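## Task

Take the yellow sponge from the low shelf and get it completely inside the middle tote; the front tote is the one closest to the open edge of the bench. The totes and the cartons beneath the bench must not be shifted or rotated. The robot must not topple or finish leaning, or the task fails. The sponge must stay where it is without the robot holding it.

## Robot and tools

ROBOT. TidyBot++: a four-caster mobile base (0.54 m long, 0.50 m wide, 0.38 m tall) with one seven-joint arm and a two-finger gripper. The shoulder sits 0.12 m ahead of the base centre, 0.68 m above the floor. Two cameras: base_camera (fixed on the base, looking forward) and wrist_camera (fisheye, looking along the hand). The arm begins folded with the hand pointing down, jutting up to 0.08 m past the base front.

FRAMES. Base frame: origin on the floor below the base centre, x forward, y left, z up. hand_pose is reported in this frame for the point between the finger pads; its z axis runs out along the fingers and the fingers close along its y axis. The odometry frame is the base frame as it was when the scene began. base_odometry comes from wheel turns only, so slip looks like travel and drift of a few cm and degrees builds up. Heading is positive to the left, -3.142 to 3.142. base_tilt is in degrees, forward and right positive; it carries about 1 degree of fixed error.

execute_actions. Argument actions: a list holding one action or nothing (empty just reports state and images). An action may have base, joints, or both, plus optional speeds; its motions start together. base holds exactly one relative command, an offset from where the base last reported itself: translate_m (metres, forward positive, -2 to 2), strafe_m (metres, left positive, -2 to 2) or rotate_rad (radians, counter-clockwise from above positive, -6.3 to 6.3). joints maps joint names to absolute targets: joint_1_rad (whole arm about vertical; positive is clockwise from above, opposite to rotate_rad), joint_2_rad shoulder -2.249 to 2.249, joint_3_rad, joint_4_rad elbow -2.579 to 2.579, joint_5_rad, joint_6_rad wrist -2.099 to 2.099, joint_7_rad (hand roll; hand down, positive is counter-clockwise from above, at 1.57 fingers open left/right), all in radians; joints 1, 3, 5, 7 turn freely but take the short way, so go in steps under half a turn. gripper_pos runs 0 (open, about 85 mm gap) to 1 (closed, squeezing ~96-120 N per finger); gap ≈ 85 x (1 - gripper_pos) mm. speeds caps top speeds for that action: translate_m and strafe_m 0.05 to 0.5 m/s, rotate_rad 0.1 to 1.57 rad/s (defaults are the maxima). A base move needing over 8.667 s at its top speed is refused; unknown keys or out-of-range numbers refuse the whole call with no motion. cameras: list of base_camera, wrist_camera or all; omitted/null means all, [] means none. Images come after the motion, in the order of the pictures line.

ARM GEOMETRY. Upper arm 0.42 m, forearm 0.31 m, hand 0.31 m. With joint_1_rad 0, joint_3_rad 3.14, joint_5_rad 0 the arm moves in the base x-z plane; segment tilt from vertical (forward positive) is j2, j2 - j4, and j2 - j4 - j6. Sum length x sin for reach ahead of the shoulder and length x cos for height above it. A downward hand reaches at most about 0.94 m high, and only near the base.

OTHER TOOLS. wait(seconds 0 to 10) commands nothing and returns state and images. zoom_image(camera, region [x0, y0, x1, y1] in pixels, at most 504 x 504) enlarges the latest image; base_camera is 644x364, wrist_camera 644x476. read_manual only gives licence text. finished_scene(scene) ends the current scene irreversibly and reports success; the item must be resting by itself first. Answering without a tool call ends everything.

READING RESULTS. base_status and joint_status: done (reached; for the base this means only the wheels turned enough, even if slipping or blocked), off_target (stopped away, may still push), contact_stop or time_out (target dropped, holding in place), not_followed (arm targets withheld by the self-collision check, see the cause: line; may be retried each action until cleared), limit_stop_at_motor_heat (resend). on_its_own lists uncommanded motion. motor_effort is percent of maximum with the action's peak in brackets; readings are noisy and biased. For gripper closing, done means nothing was grasped; off_target at some reading means an object stopped the fingers. ARM HIT means a hard hit on the base or the arm itself. A torque fault freezes arm and gripper for 10 s and skips the rest of the call (base keeps going). MOTOR HOT warns from 60 °C; at 75 °C an OVER-TEMPERATURE FAULT lets the arm sink. Motor temperatures are listed per arm joint. A stop in one call cancels later motion calls in the same reply.

PRACTICAL. Friction leaves joints a little off target; correct by sending last command + (wanted - read). Holding a load makes the arm sag; never command the angle it currently reads while carrying. Joints or base left out of an action may keep pushing at old targets. Closed fingertips reach ~20 mm past hand_pose; keep margin above floor and tote bottoms. Avoid driving while the arm is caught on anything high (tipping), sideways shoves of a raised hand, driving the arm into furniture, bumping totes or cartons, and dropping or flinging objects. Loose items may occasionally be nudged by something external; check images before ending.

Each tool is called as name([rows], argument=value, ...), one row to a line, values as JSON.

## Session

execute_actions(actions=[])

Scene clock: 0.00 s.
Motor temperatures (°C, as the motors report them): [30 30 30 35 32 35 37]
base_odometry: x=+0.000 y=+0.000 heading=+0.000 (m, m, rad; odometry frame)
base_tilt: forward=-0.1 right=-0.2 (deg)
base_status: not commanded
joint_positions: joint_1_rad=+0.004 joint_2_rad=-0.295 joint_3_rad=+3.149 joint_4_rad=-2.518 joint_5_rad=-0.042 joint_6_rad=-0.876 joint_7_rad=+1.544 gripper_pos=+0.000
joint_status: not commanded
motor_effort: joint_1_rad=-1 joint_2_rad=-2 joint_3_rad=+1 joint_4_rad=+8 joint_5_rad=+0 joint_6_rad=+0 joint_7_rad=-1 (%)
hand_pose: x=+0.2600 y=+0.0102 z=+0.5827 quat_wxyz=(-0.018, +0.999, -0.032, +0.021) (m; base frame)
pictures: base_camera, wrist_camera
Images, in order (width x height): base_camera 644x364, wrist_camera 644x476.

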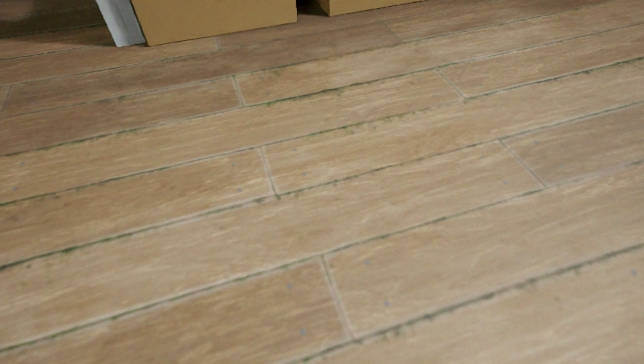

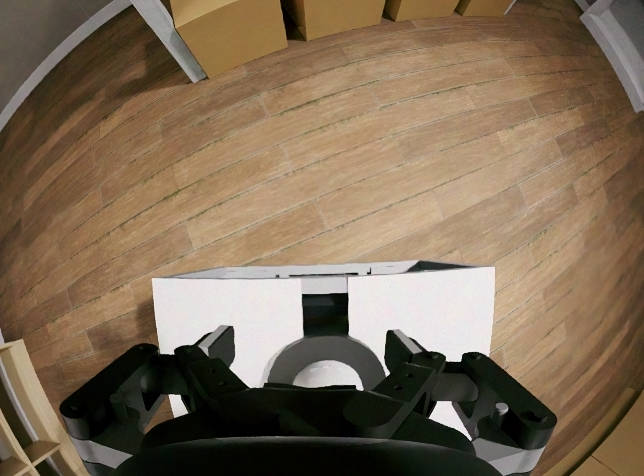

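Raise the camera to look forward.

execute_actions([
  {"joints":{"joint_2_rad":-0.3,"joint_4_rad":-1.5,"joint_6_rad":-0.8}},
], cameras=["wrist_camera"])

execute_actions([
  {"joints":{"joint_1_rad":-1.7}},
], cameras=["wrist_camera"])

Scene clock: 2.47 s.
Motor temperatures (°C, as the motors report them): [30 30 30 35 32 35 37]
base_odometry: x=+0.000 y=+0.000 heading=+0.000 (m, m, rad; odometry frame)
base_tilt: forward=+0.0 right=-0.2 (deg)
base_status: not commanded
joint_positions: joint_1_rad=+0.004 joint_2_rad=-0.295 joint_3_rad=+3.149 joint_4_rad=-1.513 joint_5_rad=-0.042 joint_6_rad=-0.821 joint_7_rad=+1.544 gripper_pos=+0.000
joint_status: all done
motor_effort: joint_1_rad=-1(0) joint_2_rad=-10(11) joint_3_rad=+1(1) joint_4_rad=+18(18) joint_5_rad=+1(0) joint_6_rad=+8(7) joint_7_rad=-1(1) (%)
hand_pose: x=+0.5695 y=+0.0053 z=+1.0529 quat_wxyz=(-0.026, +0.851, -0.021, +0.524) (m; base frame)
pictures: wrist_camera
Images, in order (width x height): wrist_camera 644x476.

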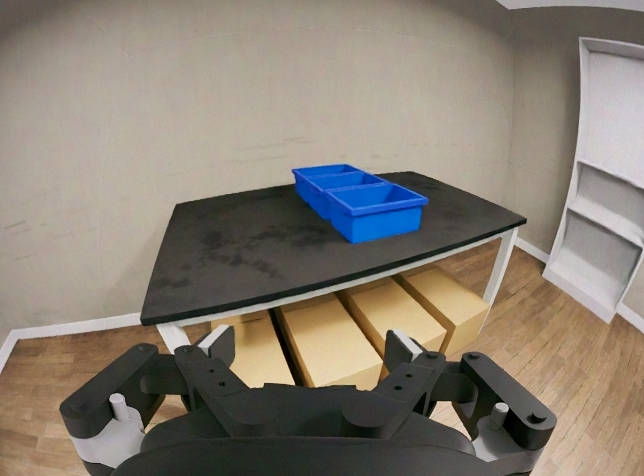

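Scene clock: 5.37 s.
Motor temperatures (°C, as the motors report them): [30 30 30 35 32 35 37]
base_odometry: x=+0.000 y=+0.000 heading=+0.000 (m, m, rad; odometry frame)
base_tilt: forward=-0.1 right=-0.2 (deg)
base_status: not commanded
joint_positions: joint_1_rad=-1.692 joint_2_rad=-0.295 joint_3_rad=+3.149 joint_4_rad=-1.513 joint_5_rad=-0.042 joint_6_rad=-0.821 joint_7_rad=+1.544 gripper_pos=+0.000
joint_status: all done
motor_effort: joint_1_rad=-1(1) joint_2_rad=-10(11) joint_3_rad=+0(1) joint_4_rad=+18(18) joint_5_rad=+1(0) joint_6_rad=+8(8) joint_7_rad=-1(1) (%)
hand_pose: x=+0.0578 y=+0.4464 z=+1.0529 quat_wxyz=(-0.410, +0.579, +0.624, +0.327) (m; base frame)
pictures: wrist_camera
Images, in order (width x height): wrist_camera 644x476.

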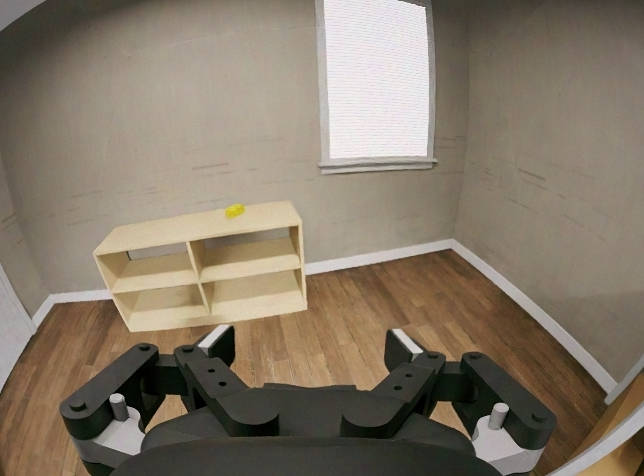

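execute_actions([
  {"base":{"rotate_rad":1.87},"joints":{"joint_1_rad":0,"joint_2_rad":0.1,"joint_4_rad":-1.3,"joint_6_rad":-1.3,"joint_5_rad":0}},
], cameras=[])

execute_actions([
  {"base":{"translate_m":1.0}},
])

Scene clock: 8.70 s.
Motor temperatures (°C, as the motors report them): [30 30 30 35 32 35 37]
base_odometry: x=+0.000 y=+0.000 heading=+1.869 (m, m, rad; odometry frame)
base_tilt: forward=+0.0 right=-0.2 (deg)
base_status: done
joint_positions: joint_1_rad=-0.004 joint_2_rad=+0.089 joint_3_rad=+3.149 joint_4_rad=-1.319 joint_5_rad=-0.038 joint_6_rad=-1.277 joint_7_rad=+1.544 gripper_pos=+0.000
joint_status: all done
motor_effort: joint_1_rad=-1(0) joint_2_rad=-21(22) joint_3_rad=+0(2) joint_4_rad=+17(18) joint_5_rad=+0(1) joint_6_rad=+4(8) joint_7_rad=-1(1) (%)
hand_pose: x=+0.6040 y=+0.0112 z=+0.8726 quat_wxyz=(-0.021, +0.974, -0.016, +0.226) (m; base frame)
pictures: none
No camera images: the call's "cameras" was empty. Leave "cameras" out to get every camera's image.

Scene clock: 12.07 s.
Motor temperatures (°C, as the motors report them): [30 30 30 35 32 35 37]
base_odometry: x=-0.296 y=+0.955 heading=+1.870 (m, m, rad; odometry frame)
base_tilt: forward=+0.0 right=-0.2 (deg)
base_status: done
joint_positions: joint_1_rad=-0.004 joint_2_rad=+0.101 joint_3_rad=+3.149 joint_4_rad=-1.315 joint_5_rad=-0.038 joint_6_rad=-1.281 joint_7_rad=+1.544 gripper_pos=+0.000
joint_status: not commanded
motor_effort: joint_1_rad=-1(2) joint_2_rad=-22(24) joint_3_rad=+0(1) joint_4_rad=+16(17) joint_5_rad=+0(0) joint_6_rad=+5(5) joint_7_rad=-1(1) (%)
hand_pose: x=+0.6059 y=+0.0112 z=+0.8684 quat_wxyz=(-0.021, +0.975, -0.016, +0.220) (m; base frame)
pictures: base_camera, wrist_camera
Images, in order (width x height): base_camera 644x364, wrist_camera 644x476.

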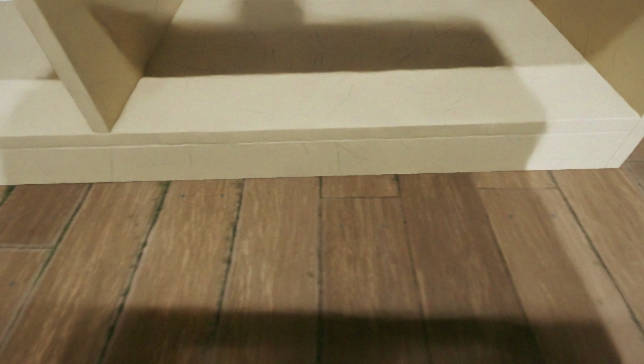

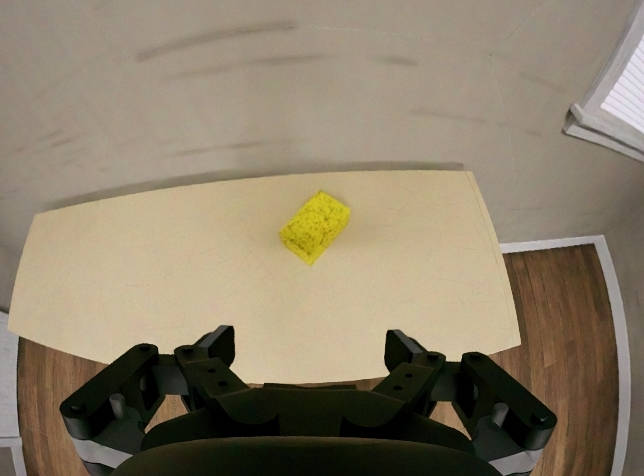

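execute_actions([
  {"base":{"translate_m":0.22},"joints":{"joint_2_rad":0.38,"joint_4_rad":-1.255,"joint_6_rad":-1.525,"joint_5_rad":0.04,"joint_7_rad":0.76}},
])

Scene clock: 14.10 s.
Motor temperatures (°C, as the motors report them): [30 30 30 35 32 35 37]
base_odometry: x=-0.361 y=+1.166 heading=+1.871 (m, m, rad; odometry frame)
base_tilt: forward=+0.0 right=-0.2 (deg)
base_status: done
joint_positions: joint_1_rad=-0.004 joint_2_rad=+0.387 joint_3_rad=+3.149 joint_4_rad=-1.270 joint_5_rad=-0.002 joint_6_rad=-1.502 joint_7_rad=+0.780 gripper_pos=+0.000
joint_status: all done
motor_effort: joint_1_rad=-1(2) joint_2_rad=-29(35) joint_3_rad=+0(0) joint_4_rad=+14(17) joint_5_rad=+1(1) joint_6_rad=+0(5) joint_7_rad=-1(2) (%)
hand_pose: x=+0.5857 y=+0.0006 z=+0.7332 quat_wxyz=(+0.004, +0.922, -0.386, -0.008) (m; base frame)
pictures: base_camera, wrist_camera
Images, in order (width x height): base_camera 644x364, wrist_camera 644x476.

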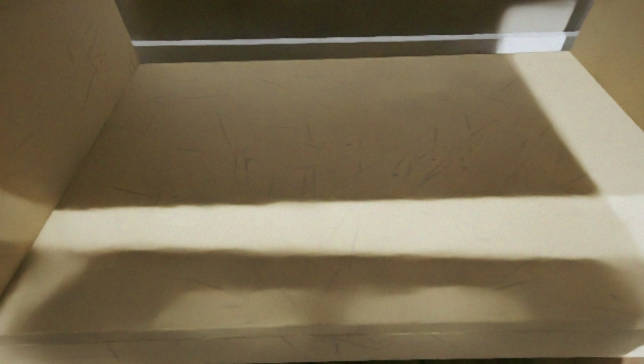

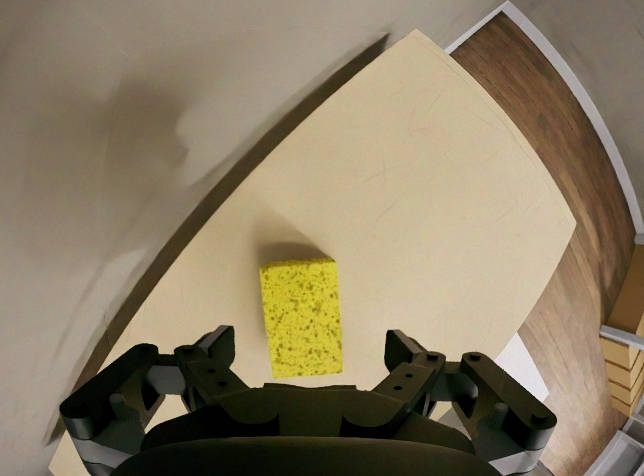

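execute_actions([
  {"base":{"strafe_m":0.016},"joints":{"joint_2_rad":0.40,"joint_4_rad":-1.467,"joint_6_rad":-1.25,"joint_7_rad":0.85}},
], cameras=["wrist_camera"])

Scene clock: 15.53 s.
Motor temperatures (°C, as the motors report them): [30 30 30 35 32 35 37]
base_odometry: x=-0.376 y=+1.161 heading=+1.871 (m, m, rad; odometry frame)
base_tilt: forward=+0.0 right=-0.2 (deg)
base_status: done
joint_positions: joint_1_rad=-0.004 joint_2_rad=+0.396 joint_3_rad=+3.149 joint_4_rad=-1.454 joint_5_rad=+0.001 joint_6_rad=-1.270 joint_7_rad=+0.824 gripper_pos=+0.000
joint_status: all done
motor_effort: joint_1_rad=+0(3) joint_2_rad=-29(31) joint_3_rad=+0(1) joint_4_rad=+14(15) joint_5_rad=+0(1) joint_6_rad=+2(1) joint_7_rad=-1(1) (%)
hand_pose: x=+0.5903 y=-0.0004 z=+0.6723 quat_wxyz=(-0.002, +0.931, -0.366, +0.011) (m; base frame)
pictures: wrist_camera
Images, in order (width x height): wrist_camera 644x476.

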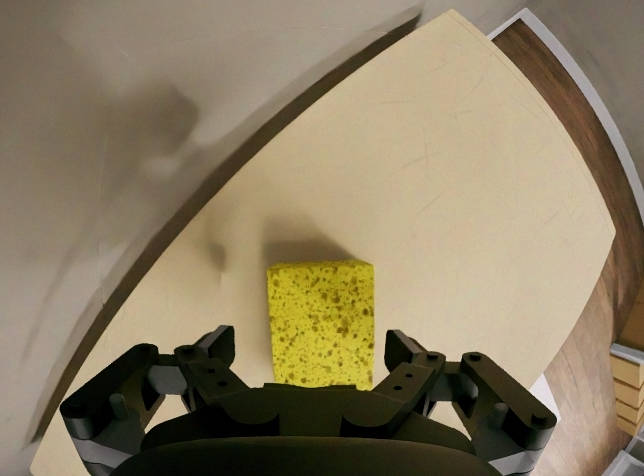

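execute_actions([
  {"joints":{"joint_6_rad":-1.325}},
], cameras=[])

execute_actions([
  {"joints":{"joint_2_rad":0.415,"joint_4_rad":-1.534,"joint_6_rad":-1.195}},
], cameras=["wrist_camera"])

Scene clock: 16.43 s.
Motor temperatures (°C, as the motors report them): [30 30 30 35 32 35 37]
base_odometry: x=-0.376 y=+1.161 heading=+1.871 (m, m, rad; odometry frame)
base_tilt: forward=+0.0 right=-0.2 (deg)
base_status: not commanded
joint_positions: joint_1_rad=-0.004 joint_2_rad=+0.396 joint_3_rad=+3.149 joint_4_rad=-1.454 joint_5_rad=+0.001 joint_6_rad=-1.308 joint_7_rad=+0.824 gripper_pos=+0.000
joint_status: all done
motor_effort: joint_1_rad=-1(0) joint_2_rad=-29(30) joint_3_rad=+0(0) joint_4_rad=+14(14) joint_5_rad=+1(0) joint_6_rad=+0(1) joint_7_rad=-1(1) (%)
hand_pose: x=+0.5784 y=-0.0003 z=+0.6723 quat_wxyz=(+0.005, +0.931, -0.366, -0.007) (m; base frame)
pictures: none
No camera images: the call's "cameras" was empty. Leave "cameras" out to get every camera's image.

Scene clock: 17.30 s.
Motor temperatures (°C, as the motors report them): [30 30 30 35 32 35 37]
base_odometry: x=-0.376 y=+1.161 heading=+1.871 (m, m, rad; odometry frame)
base_tilt: forward=+0.0 right=-0.2 (deg)
base_status: not commanded
joint_positions: joint_1_rad=-0.004 joint_2_rad=+0.409 joint_3_rad=+3.149 joint_4_rad=-1.522 joint_5_rad=+0.001 joint_6_rad=-1.213 joint_7_rad=+0.824 gripper_pos=+0.000
joint_status: all done
motor_effort: joint_1_rad=+0(1) joint_2_rad=-29(30) joint_3_rad=+0(0) joint_4_rad=+13(15) joint_5_rad=+1(1) joint_6_rad=+0(1) joint_7_rad=-1(1) (%)
hand_pose: x=+0.5798 y=-0.0004 z=+0.6458 quat_wxyz=(+0.002, +0.931, -0.366, +0.000) (m; base frame)
pictures: wrist_camera
Images, in order (width x height): wrist_camera 644x476.

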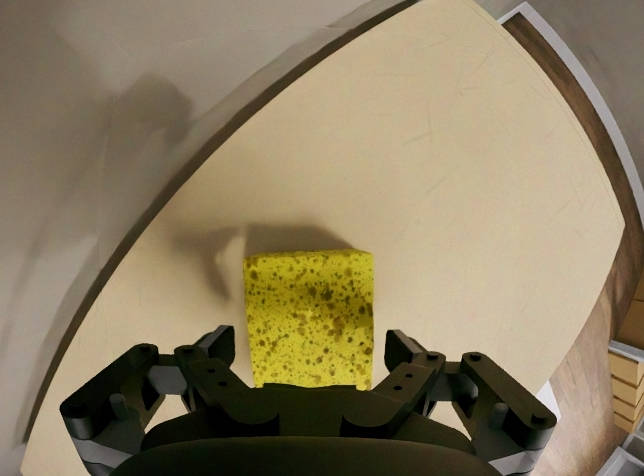

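execute_actions([
  {"joints":{"joint_2_rad":0.43,"joint_4_rad":-1.565,"joint_6_rad":-1.15}},
], cameras=["wrist_camera"])

execute_actions([
  {"joints":{"gripper_pos":1}},
], cameras=[])

execute_actions([
  {"joints":{"joint_2_rad":0.0,"joint_4_rad":-1.2,"joint_6_rad":-1.2}},
], cameras=["wrist_camera"])

Scene clock: 18.27 s.
Motor temperatures (°C, as the motors report them): [30 30 30 35 32 35 37]
base_odometry: x=-0.376 y=+1.161 heading=+1.871 (m, m, rad; odometry frame)
base_tilt: forward=+0.0 right=-0.1 (deg)
base_status: not commanded
joint_positions: joint_1_rad=-0.004 joint_2_rad=+0.422 joint_3_rad=+3.149 joint_4_rad=-1.552 joint_5_rad=+0.001 joint_6_rad=-1.170 joint_7_rad=+0.824 gripper_pos=+0.000
joint_status: all done
motor_effort: joint_1_rad=+0(0) joint_2_rad=-29(30) joint_3_rad=+1(1) joint_4_rad=+13(14) joint_5_rad=+1(1) joint_6_rad=+1(1) joint_7_rad=-1(1) (%)
hand_pose: x=+0.5797 y=-0.0004 z=+0.6310 quat_wxyz=(+0.002, +0.931, -0.366, -0.001) (m; base frame)
pictures: wrist_camera
Images, in order (width x height): wrist_camera 644x476.

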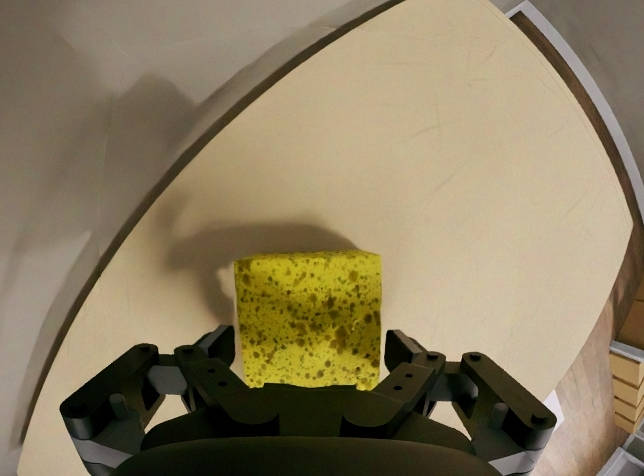

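Scene clock: 19.37 s.
Motor temperatures (°C, as the motors report them): [30 30 30 35 32 35 37]
base_odometry: x=-0.376 y=+1.161 heading=+1.871 (m, m, rad; odometry frame)
base_tilt: forward=-0.1 right=-0.2 (deg)
base_status: not commanded
joint_positions: joint_1_rad=-0.004 joint_2_rad=+0.418 joint_3_rad=+3.149 joint_4_rad=-1.553 joint_5_rad=+0.001 joint_6_rad=-1.169 joint_7_rad=+0.824 gripper_pos=+0.373
joint_status: gripper_pos off_target (ended at +0.373, target +1.000)
motor_effort: joint_1_rad=-1(1) joint_2_rad=-25(29) joint_3_rad=+0(0) joint_4_rad=+10(13) joint_5_rad=+1(1) joint_6_rad=+0(3) joint_7_rad=-1(1) (%)
hand_pose: x=+0.5797 y=-0.0004 z=+0.6323 quat_wxyz=(+0.002, +0.931, -0.366, +0.001) (m; base frame)
pictures: none
No camera images: the call's "cameras" was empty. Leave "cameras" out to get every camera's image.

Scene clock: 21.23 s.
Motor temperatures (°C, as the motors report them): [30 30 30 35 32 35 37]
base_odometry: x=-0.376 y=+1.161 heading=+1.871 (m, m, rad; odometry frame)
base_tilt: forward=-0.1 right=-0.2 (deg)
base_status: not commanded
joint_positions: joint_1_rad=-0.004 joint_2_rad=-0.003 joint_3_rad=+3.149 joint_4_rad=-1.209 joint_5_rad=+0.001 joint_6_rad=-1.178 joint_7_rad=+0.824 gripper_pos=+0.373
joint_status: all done
motor_effort: joint_1_rad=-1(1) joint_2_rad=-19(33) joint_3_rad=+1(1) joint_4_rad=+17(17) joint_5_rad=+0(0) joint_6_rad=+6(7) joint_7_rad=-1(1) (%)
hand_pose: x=+0.6256 y=-0.0007 z=+0.9883 quat_wxyz=(-0.134, +0.865, -0.340, +0.345) (m; base frame)
pictures: wrist_camera
Images, in order (width x height): wrist_camera 644x476.

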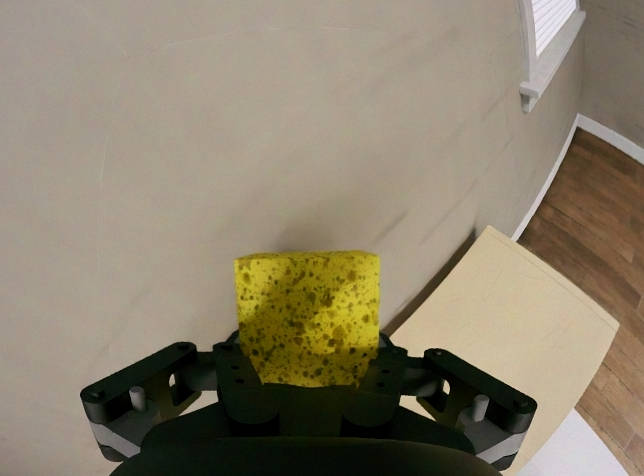

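execute_actions([
  {"base":{"translate_m":-1.5},"joints":{"joint_2_rad":-0.3,"joint_4_rad":-1.4,"joint_6_rad":-1.0,"joint_7_rad":1.6}},
], cameras=[])

execute_actions([
  {"base":{"rotate_rad":-1.55}},
])

Scene clock: 25.93 s.
Motor temperatures (°C, as the motors report them): [30 30 30 35 32 35 37]
base_odometry: x=+0.066 y=-0.272 heading=+1.871 (m, m, rad; odometry frame)
base_tilt: forward=+0.0 right=-0.2 (deg)
base_status: done
joint_positions: joint_1_rad=-0.004 joint_2_rad=-0.303 joint_3_rad=+3.149 joint_4_rad=-1.384 joint_5_rad=+0.002 joint_6_rad=-1.021 joint_7_rad=+1.579 gripper_pos=+0.373
joint_status: all done
motor_effort: joint_1_rad=+0(0) joint_2_rad=-9(23) joint_3_rad=+1(1) joint_4_rad=+17(18) joint_5_rad=+1(1) joint_6_rad=+7(7) joint_7_rad=-1(1) (%)
hand_pose: x=+0.5393 y=-0.0014 z=+1.0733 quat_wxyz=(+0.003, +0.868, +0.002, +0.496) (m; base frame)
pictures: none
No camera images: the call's "cameras" was empty. Leave "cameras" out to get every camera's image.

Scene clock: 28.23 s.
Motor temperatures (°C, as the motors report them): [30 30 30 35 32 35 37]
base_odometry: x=+0.066 y=-0.272 heading=+0.321 (m, m, rad; odometry frame)
base_tilt: forward=-0.1 right=-0.2 (deg)
base_status: done
joint_positions: joint_1_rad=-0.001 joint_2_rad=-0.300 joint_3_rad=+3.150 joint_4_rad=-1.385 joint_5_rad=+0.003 joint_6_rad=-1.021 joint_7_rad=+1.579 gripper_pos=+0.373
joint_status: not commanded
motor_effort: joint_1_rad=-1(1) joint_2_rad=-9(11) joint_3_rad=+1(4) joint_4_rad=+17(18) joint_5_rad=+0(1) joint_6_rad=+8(7) joint_7_rad=-1(1) (%)
hand_pose: x=+0.5404 y=-0.0033 z=+1.0721 quat_wxyz=(+0.004, +0.869, +0.000, +0.495) (m; base frame)
pictures: base_camera, wrist_camera
Images, in order (width x height): base_camera 644x364, wrist_camera 644x476.

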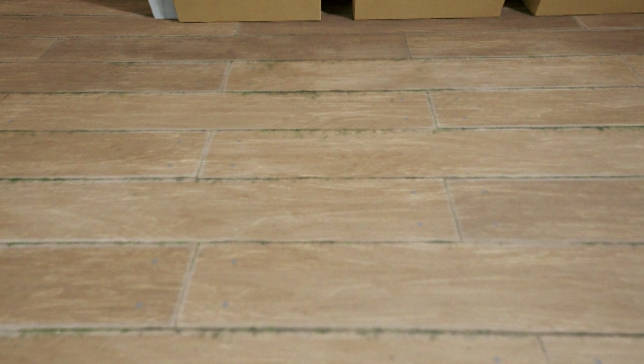

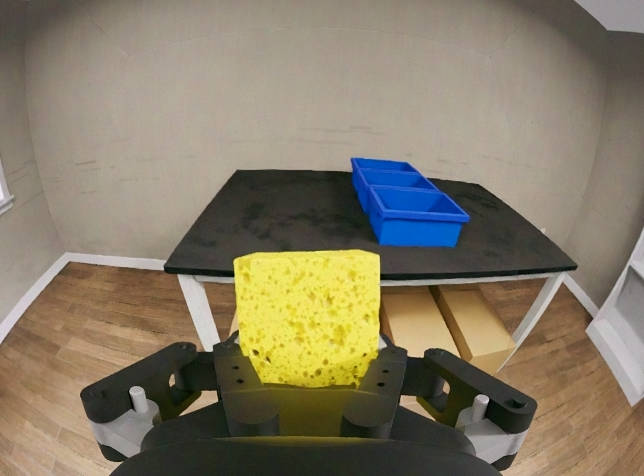

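execute_actions([
  {"base":{"strafe_m":-0.39}},
], cameras=[])

execute_actions([
  {"base":{"translate_m":0.6},"joints":{"joint_6_rad":-1.5,"joint_4_rad":-1.2}},
])

Scene clock: 30.63 s.
Motor temperatures (°C, as the motors report them): [30 30 30 35 32 35 37]
base_odometry: x=+0.189 y=-0.643 heading=+0.320 (m, m, rad; odometry frame)
base_tilt: forward=+0.0 right=-0.1 (deg)
base_status: done
joint_positions: joint_1_rad=-0.001 joint_2_rad=-0.300 joint_3_rad=+3.151 joint_4_rad=-1.385 joint_5_rad=+0.004 joint_6_rad=-1.021 joint_7_rad=+1.579 gripper_pos=+0.373
joint_status: not commanded
motor_effort: joint_1_rad=-1(1) joint_2_rad=-9(10) joint_3_rad=+0(3) joint_4_rad=+17(18) joint_5_rad=+0(1) joint_6_rad=+8(7) joint_7_rad=-1(1) (%)
hand_pose: x=+0.5404 y=-0.0041 z=+1.0721 quat_wxyz=(+0.005, +0.869, +0.000, +0.495) (m; base frame)
pictures: none
No camera images: the call's "cameras" was empty. Leave "cameras" out to get every camera's image.

Scene clock: 33.20 s.
Motor temperatures (°C, as the motors report them): [30 30 30 35 32 35 37]
base_odometry: x=+0.758 y=-0.454 heading=+0.320 (m, m, rad; odometry frame)
base_tilt: forward=+0.0 right=-0.2 (deg)
base_status: done
joint_positions: joint_1_rad=-0.001 joint_2_rad=-0.296 joint_3_rad=+3.151 joint_4_rad=-1.213 joint_5_rad=+0.004 joint_6_rad=-1.488 joint_7_rad=+1.579 gripper_pos=+0.373
joint_status: all done
motor_effort: joint_1_rad=+0(1) joint_2_rad=-7(9) joint_3_rad=+0(0) joint_4_rad=+15(18) joint_5_rad=+1(0) joint_6_rad=+7(7) joint_7_rad=-1(1) (%)
hand_pose: x=+0.4550 y=-0.0036 z=+1.0450 quat_wxyz=(+0.004, +0.933, -0.001, +0.360) (m; base frame)
pictures: base_camera, wrist_camera
Images, in order (width x height): base_camera 644x364, wrist_camera 644x476.

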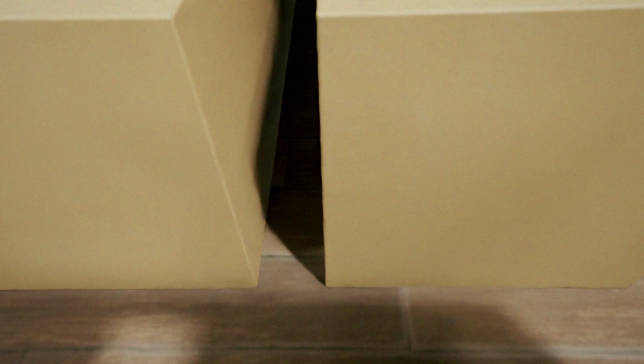

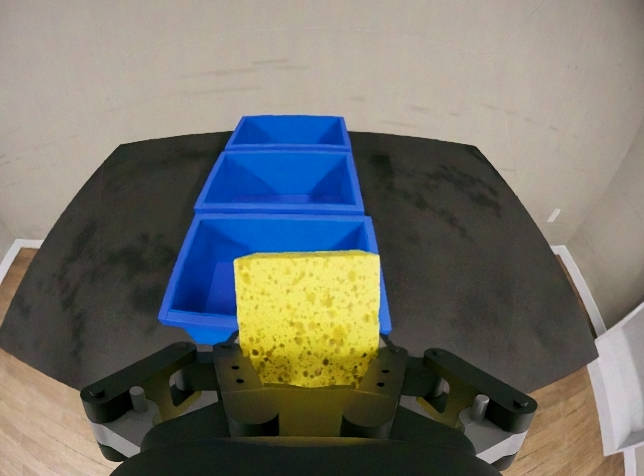

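execute_actions([
  {"base":{"strafe_m":0.055},"joints":{"joint_2_rad":0.1,"joint_4_rad":-0.64,"joint_6_rad":-1.44}},
], cameras=[])

execute_actions([
  {"base":{"translate_m":0.115},"speeds":{"translate_m":0.15},"joints":{"joint_2_rad":0.44}},
])

Scene clock: 35.60 s.
Motor temperatures (°C, as the motors report them): [30 30 30 35 32 35 37]
base_odometry: x=+0.741 y=-0.402 heading=+0.320 (m, m, rad; odometry frame)
base_tilt: forward=+0.0 right=-0.2 (deg)
base_status: done
joint_positions: joint_1_rad=-0.001 joint_2_rad=+0.099 joint_3_rad=+3.150 joint_4_rad=-0.659 joint_5_rad=+0.005 joint_6_rad=-1.462 joint_7_rad=+1.579 gripper_pos=+0.373
joint_status: all done
motor_effort: joint_1_rad=-1(1) joint_2_rad=-19(20) joint_3_rad=+0(3) joint_4_rad=+14(15) joint_5_rad=+1(0) joint_6_rad=+7(6) joint_7_rad=-1(1) (%)
hand_pose: x=+0.6246 y=-0.0032 z=+1.1405 quat_wxyz=(+0.006, +0.896, +0.000, +0.444) (m; base frame)
pictures: none
No camera images: the call's "cameras" was empty. Leave "cameras" out to get every camera's image.

Scene clock: 37.47 s.
Motor temperatures (°C, as the motors report them): [30 30 30 35 32 35 37]
base_odometry: x=+0.851 y=-0.365 heading=+0.320 (m, m, rad; odometry frame)
base_tilt: forward=-0.1 right=-0.2 (deg)
base_status: done
joint_positions: joint_1_rad=-0.001 joint_2_rad=+0.439 joint_3_rad=+3.150 joint_4_rad=-0.646 joint_5_rad=+0.005 joint_6_rad=-1.460 joint_7_rad=+1.579 gripper_pos=+0.374
joint_status: all done
motor_effort: joint_1_rad=-1(2) joint_2_rad=-32(41) joint_3_rad=+0(1) joint_4_rad=+16(18) joint_5_rad=+0(0) joint_6_rad=+5(7) joint_7_rad=+0(1) (%)
hand_pose: x=+0.7507 y=-0.0031 z=+0.9519 quat_wxyz=(+0.006, +0.956, +0.001, +0.294) (m; base frame)
pictures: base_camera, wrist_camera
Images, in order (width x height): base_camera 644x364, wrist_camera 644x476.

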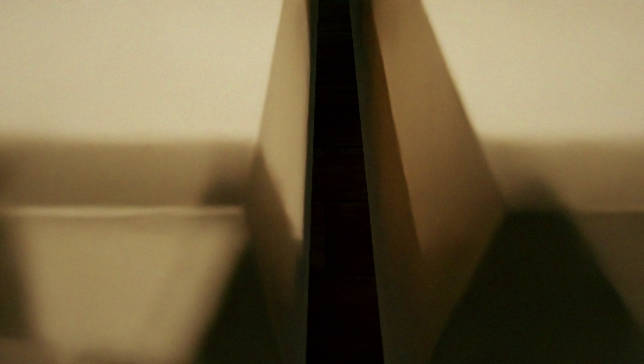

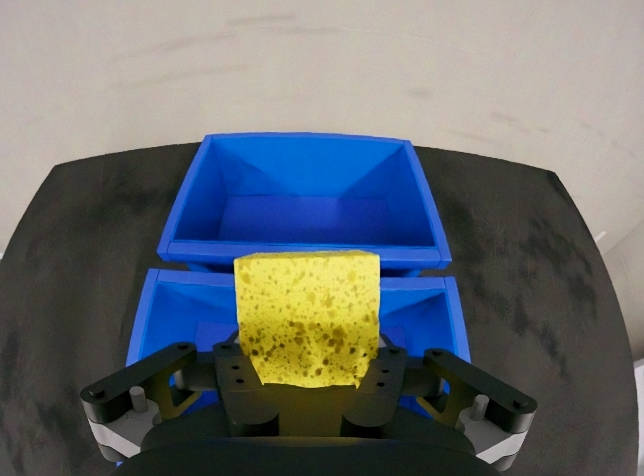

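execute_actions([
  {"joints":{"joint_2_rad":0.58,"joint_4_rad":-0.745,"joint_6_rad":-1.575}},
], cameras=["wrist_camera"])

Scene clock: 39.07 s.
Motor temperatures (°C, as the motors report them): [30 30 30 35 32 35 37]
base_odometry: x=+0.850 y=-0.365 heading=+0.320 (m, m, rad; odometry frame)
base_tilt: forward=+0.0 right=-0.2 (deg)
base_status: not commanded
joint_positions: joint_1_rad=-0.001 joint_2_rad=+0.580 joint_3_rad=+3.150 joint_4_rad=-0.739 joint_5_rad=+0.005 joint_6_rad=-1.556 joint_7_rad=+1.579 gripper_pos=+0.374
joint_status: all done
motor_effort: joint_1_rad=-1(1) joint_2_rad=-36(42) joint_3_rad=+0(0) joint_4_rad=+15(18) joint_5_rad=+1(1) joint_6_rad=+2(5) joint_7_rad=-1(1) (%)
hand_pose: x=+0.7360 y=-0.0030 z=+0.8119 quat_wxyz=(+0.006, +0.991, +0.001, +0.133) (m; base frame)
pictures: wrist_camera
Images, in order (width x height): wrist_camera 644x476.

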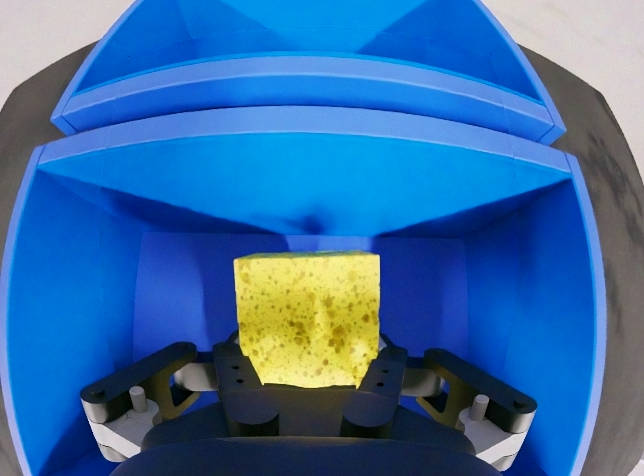

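Close to floor; release and lift.

execute_actions([
  {"joints":{"gripper_pos":0.1}},
], cameras=[])

execute_actions([
  {"joints":{"joint_2_rad":0.35,"joint_4_rad":-0.7}},
], cameras=["wrist_camera"])

finished_scene(scene=1)

Scene clock: 41.07 s.
Motor temperatures (°C, as the motors report them): [30 30 30 35 32 35 37]
base_odometry: x=+0.850 y=-0.365 heading=+0.320 (m, m, rad; odometry frame)
base_tilt: forward=+0.0 right=-0.3 (deg)
base_status: not commanded
joint_positions: joint_1_rad=-0.001 joint_2_rad=+0.580 joint_3_rad=+3.150 joint_4_rad=-0.739 joint_5_rad=+0.005 joint_6_rad=-1.556 joint_7_rad=+1.579 gripper_pos=+0.100
joint_status: all done
motor_effort: joint_1_rad=-1(1) joint_2_rad=-36(37) joint_3_rad=+0(0) joint_4_rad=+15(15) joint_5_rad=+1(0) joint_6_rad=+3(3) joint_7_rad=-1(1) (%)
hand_pose: x=+0.7360 y=-0.0030 z=+0.8119 quat_wxyz=(+0.006, +0.991, +0.001, +0.133) (m; base frame)
pictures: none
No camera images: the call's "cameras" was empty. Leave "cameras" out to get every camera's image.

Scene clock: 42.73 s.
Motor temperatures (°C, as the motors report them): [30 30 30 35 32 35 37]
base_odometry: x=+0.850 y=-0.365 heading=+0.320 (m, m, rad; odometry frame)
base_tilt: forward=+0.0 right=-0.2 (deg)
base_status: not commanded
joint_positions: joint_1_rad=-0.001 joint_2_rad=+0.347 joint_3_rad=+3.150 joint_4_rad=-0.706 joint_5_rad=+0.005 joint_6_rad=-1.556 joint_7_rad=+1.579 gripper_pos=+0.100
joint_status: all done
motor_effort: joint_1_rad=-1(0) joint_2_rad=-29(39) joint_3_rad=+0(1) joint_4_rad=+15(17) joint_5_rad=+1(1) joint_6_rad=+5(5) joint_7_rad=-1(1) (%)
hand_pose: x=+0.6932 y=-0.0030 z=+0.9649 quat_wxyz=(+0.006, +0.965, +0.001, +0.263) (m; base frame)
pictures: wrist_camera
Images, in order (width x height): wrist_camera 644x476.

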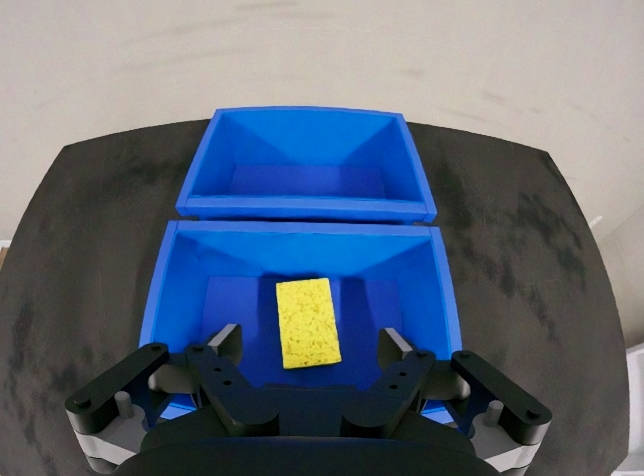

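The scene is finished: the task was done.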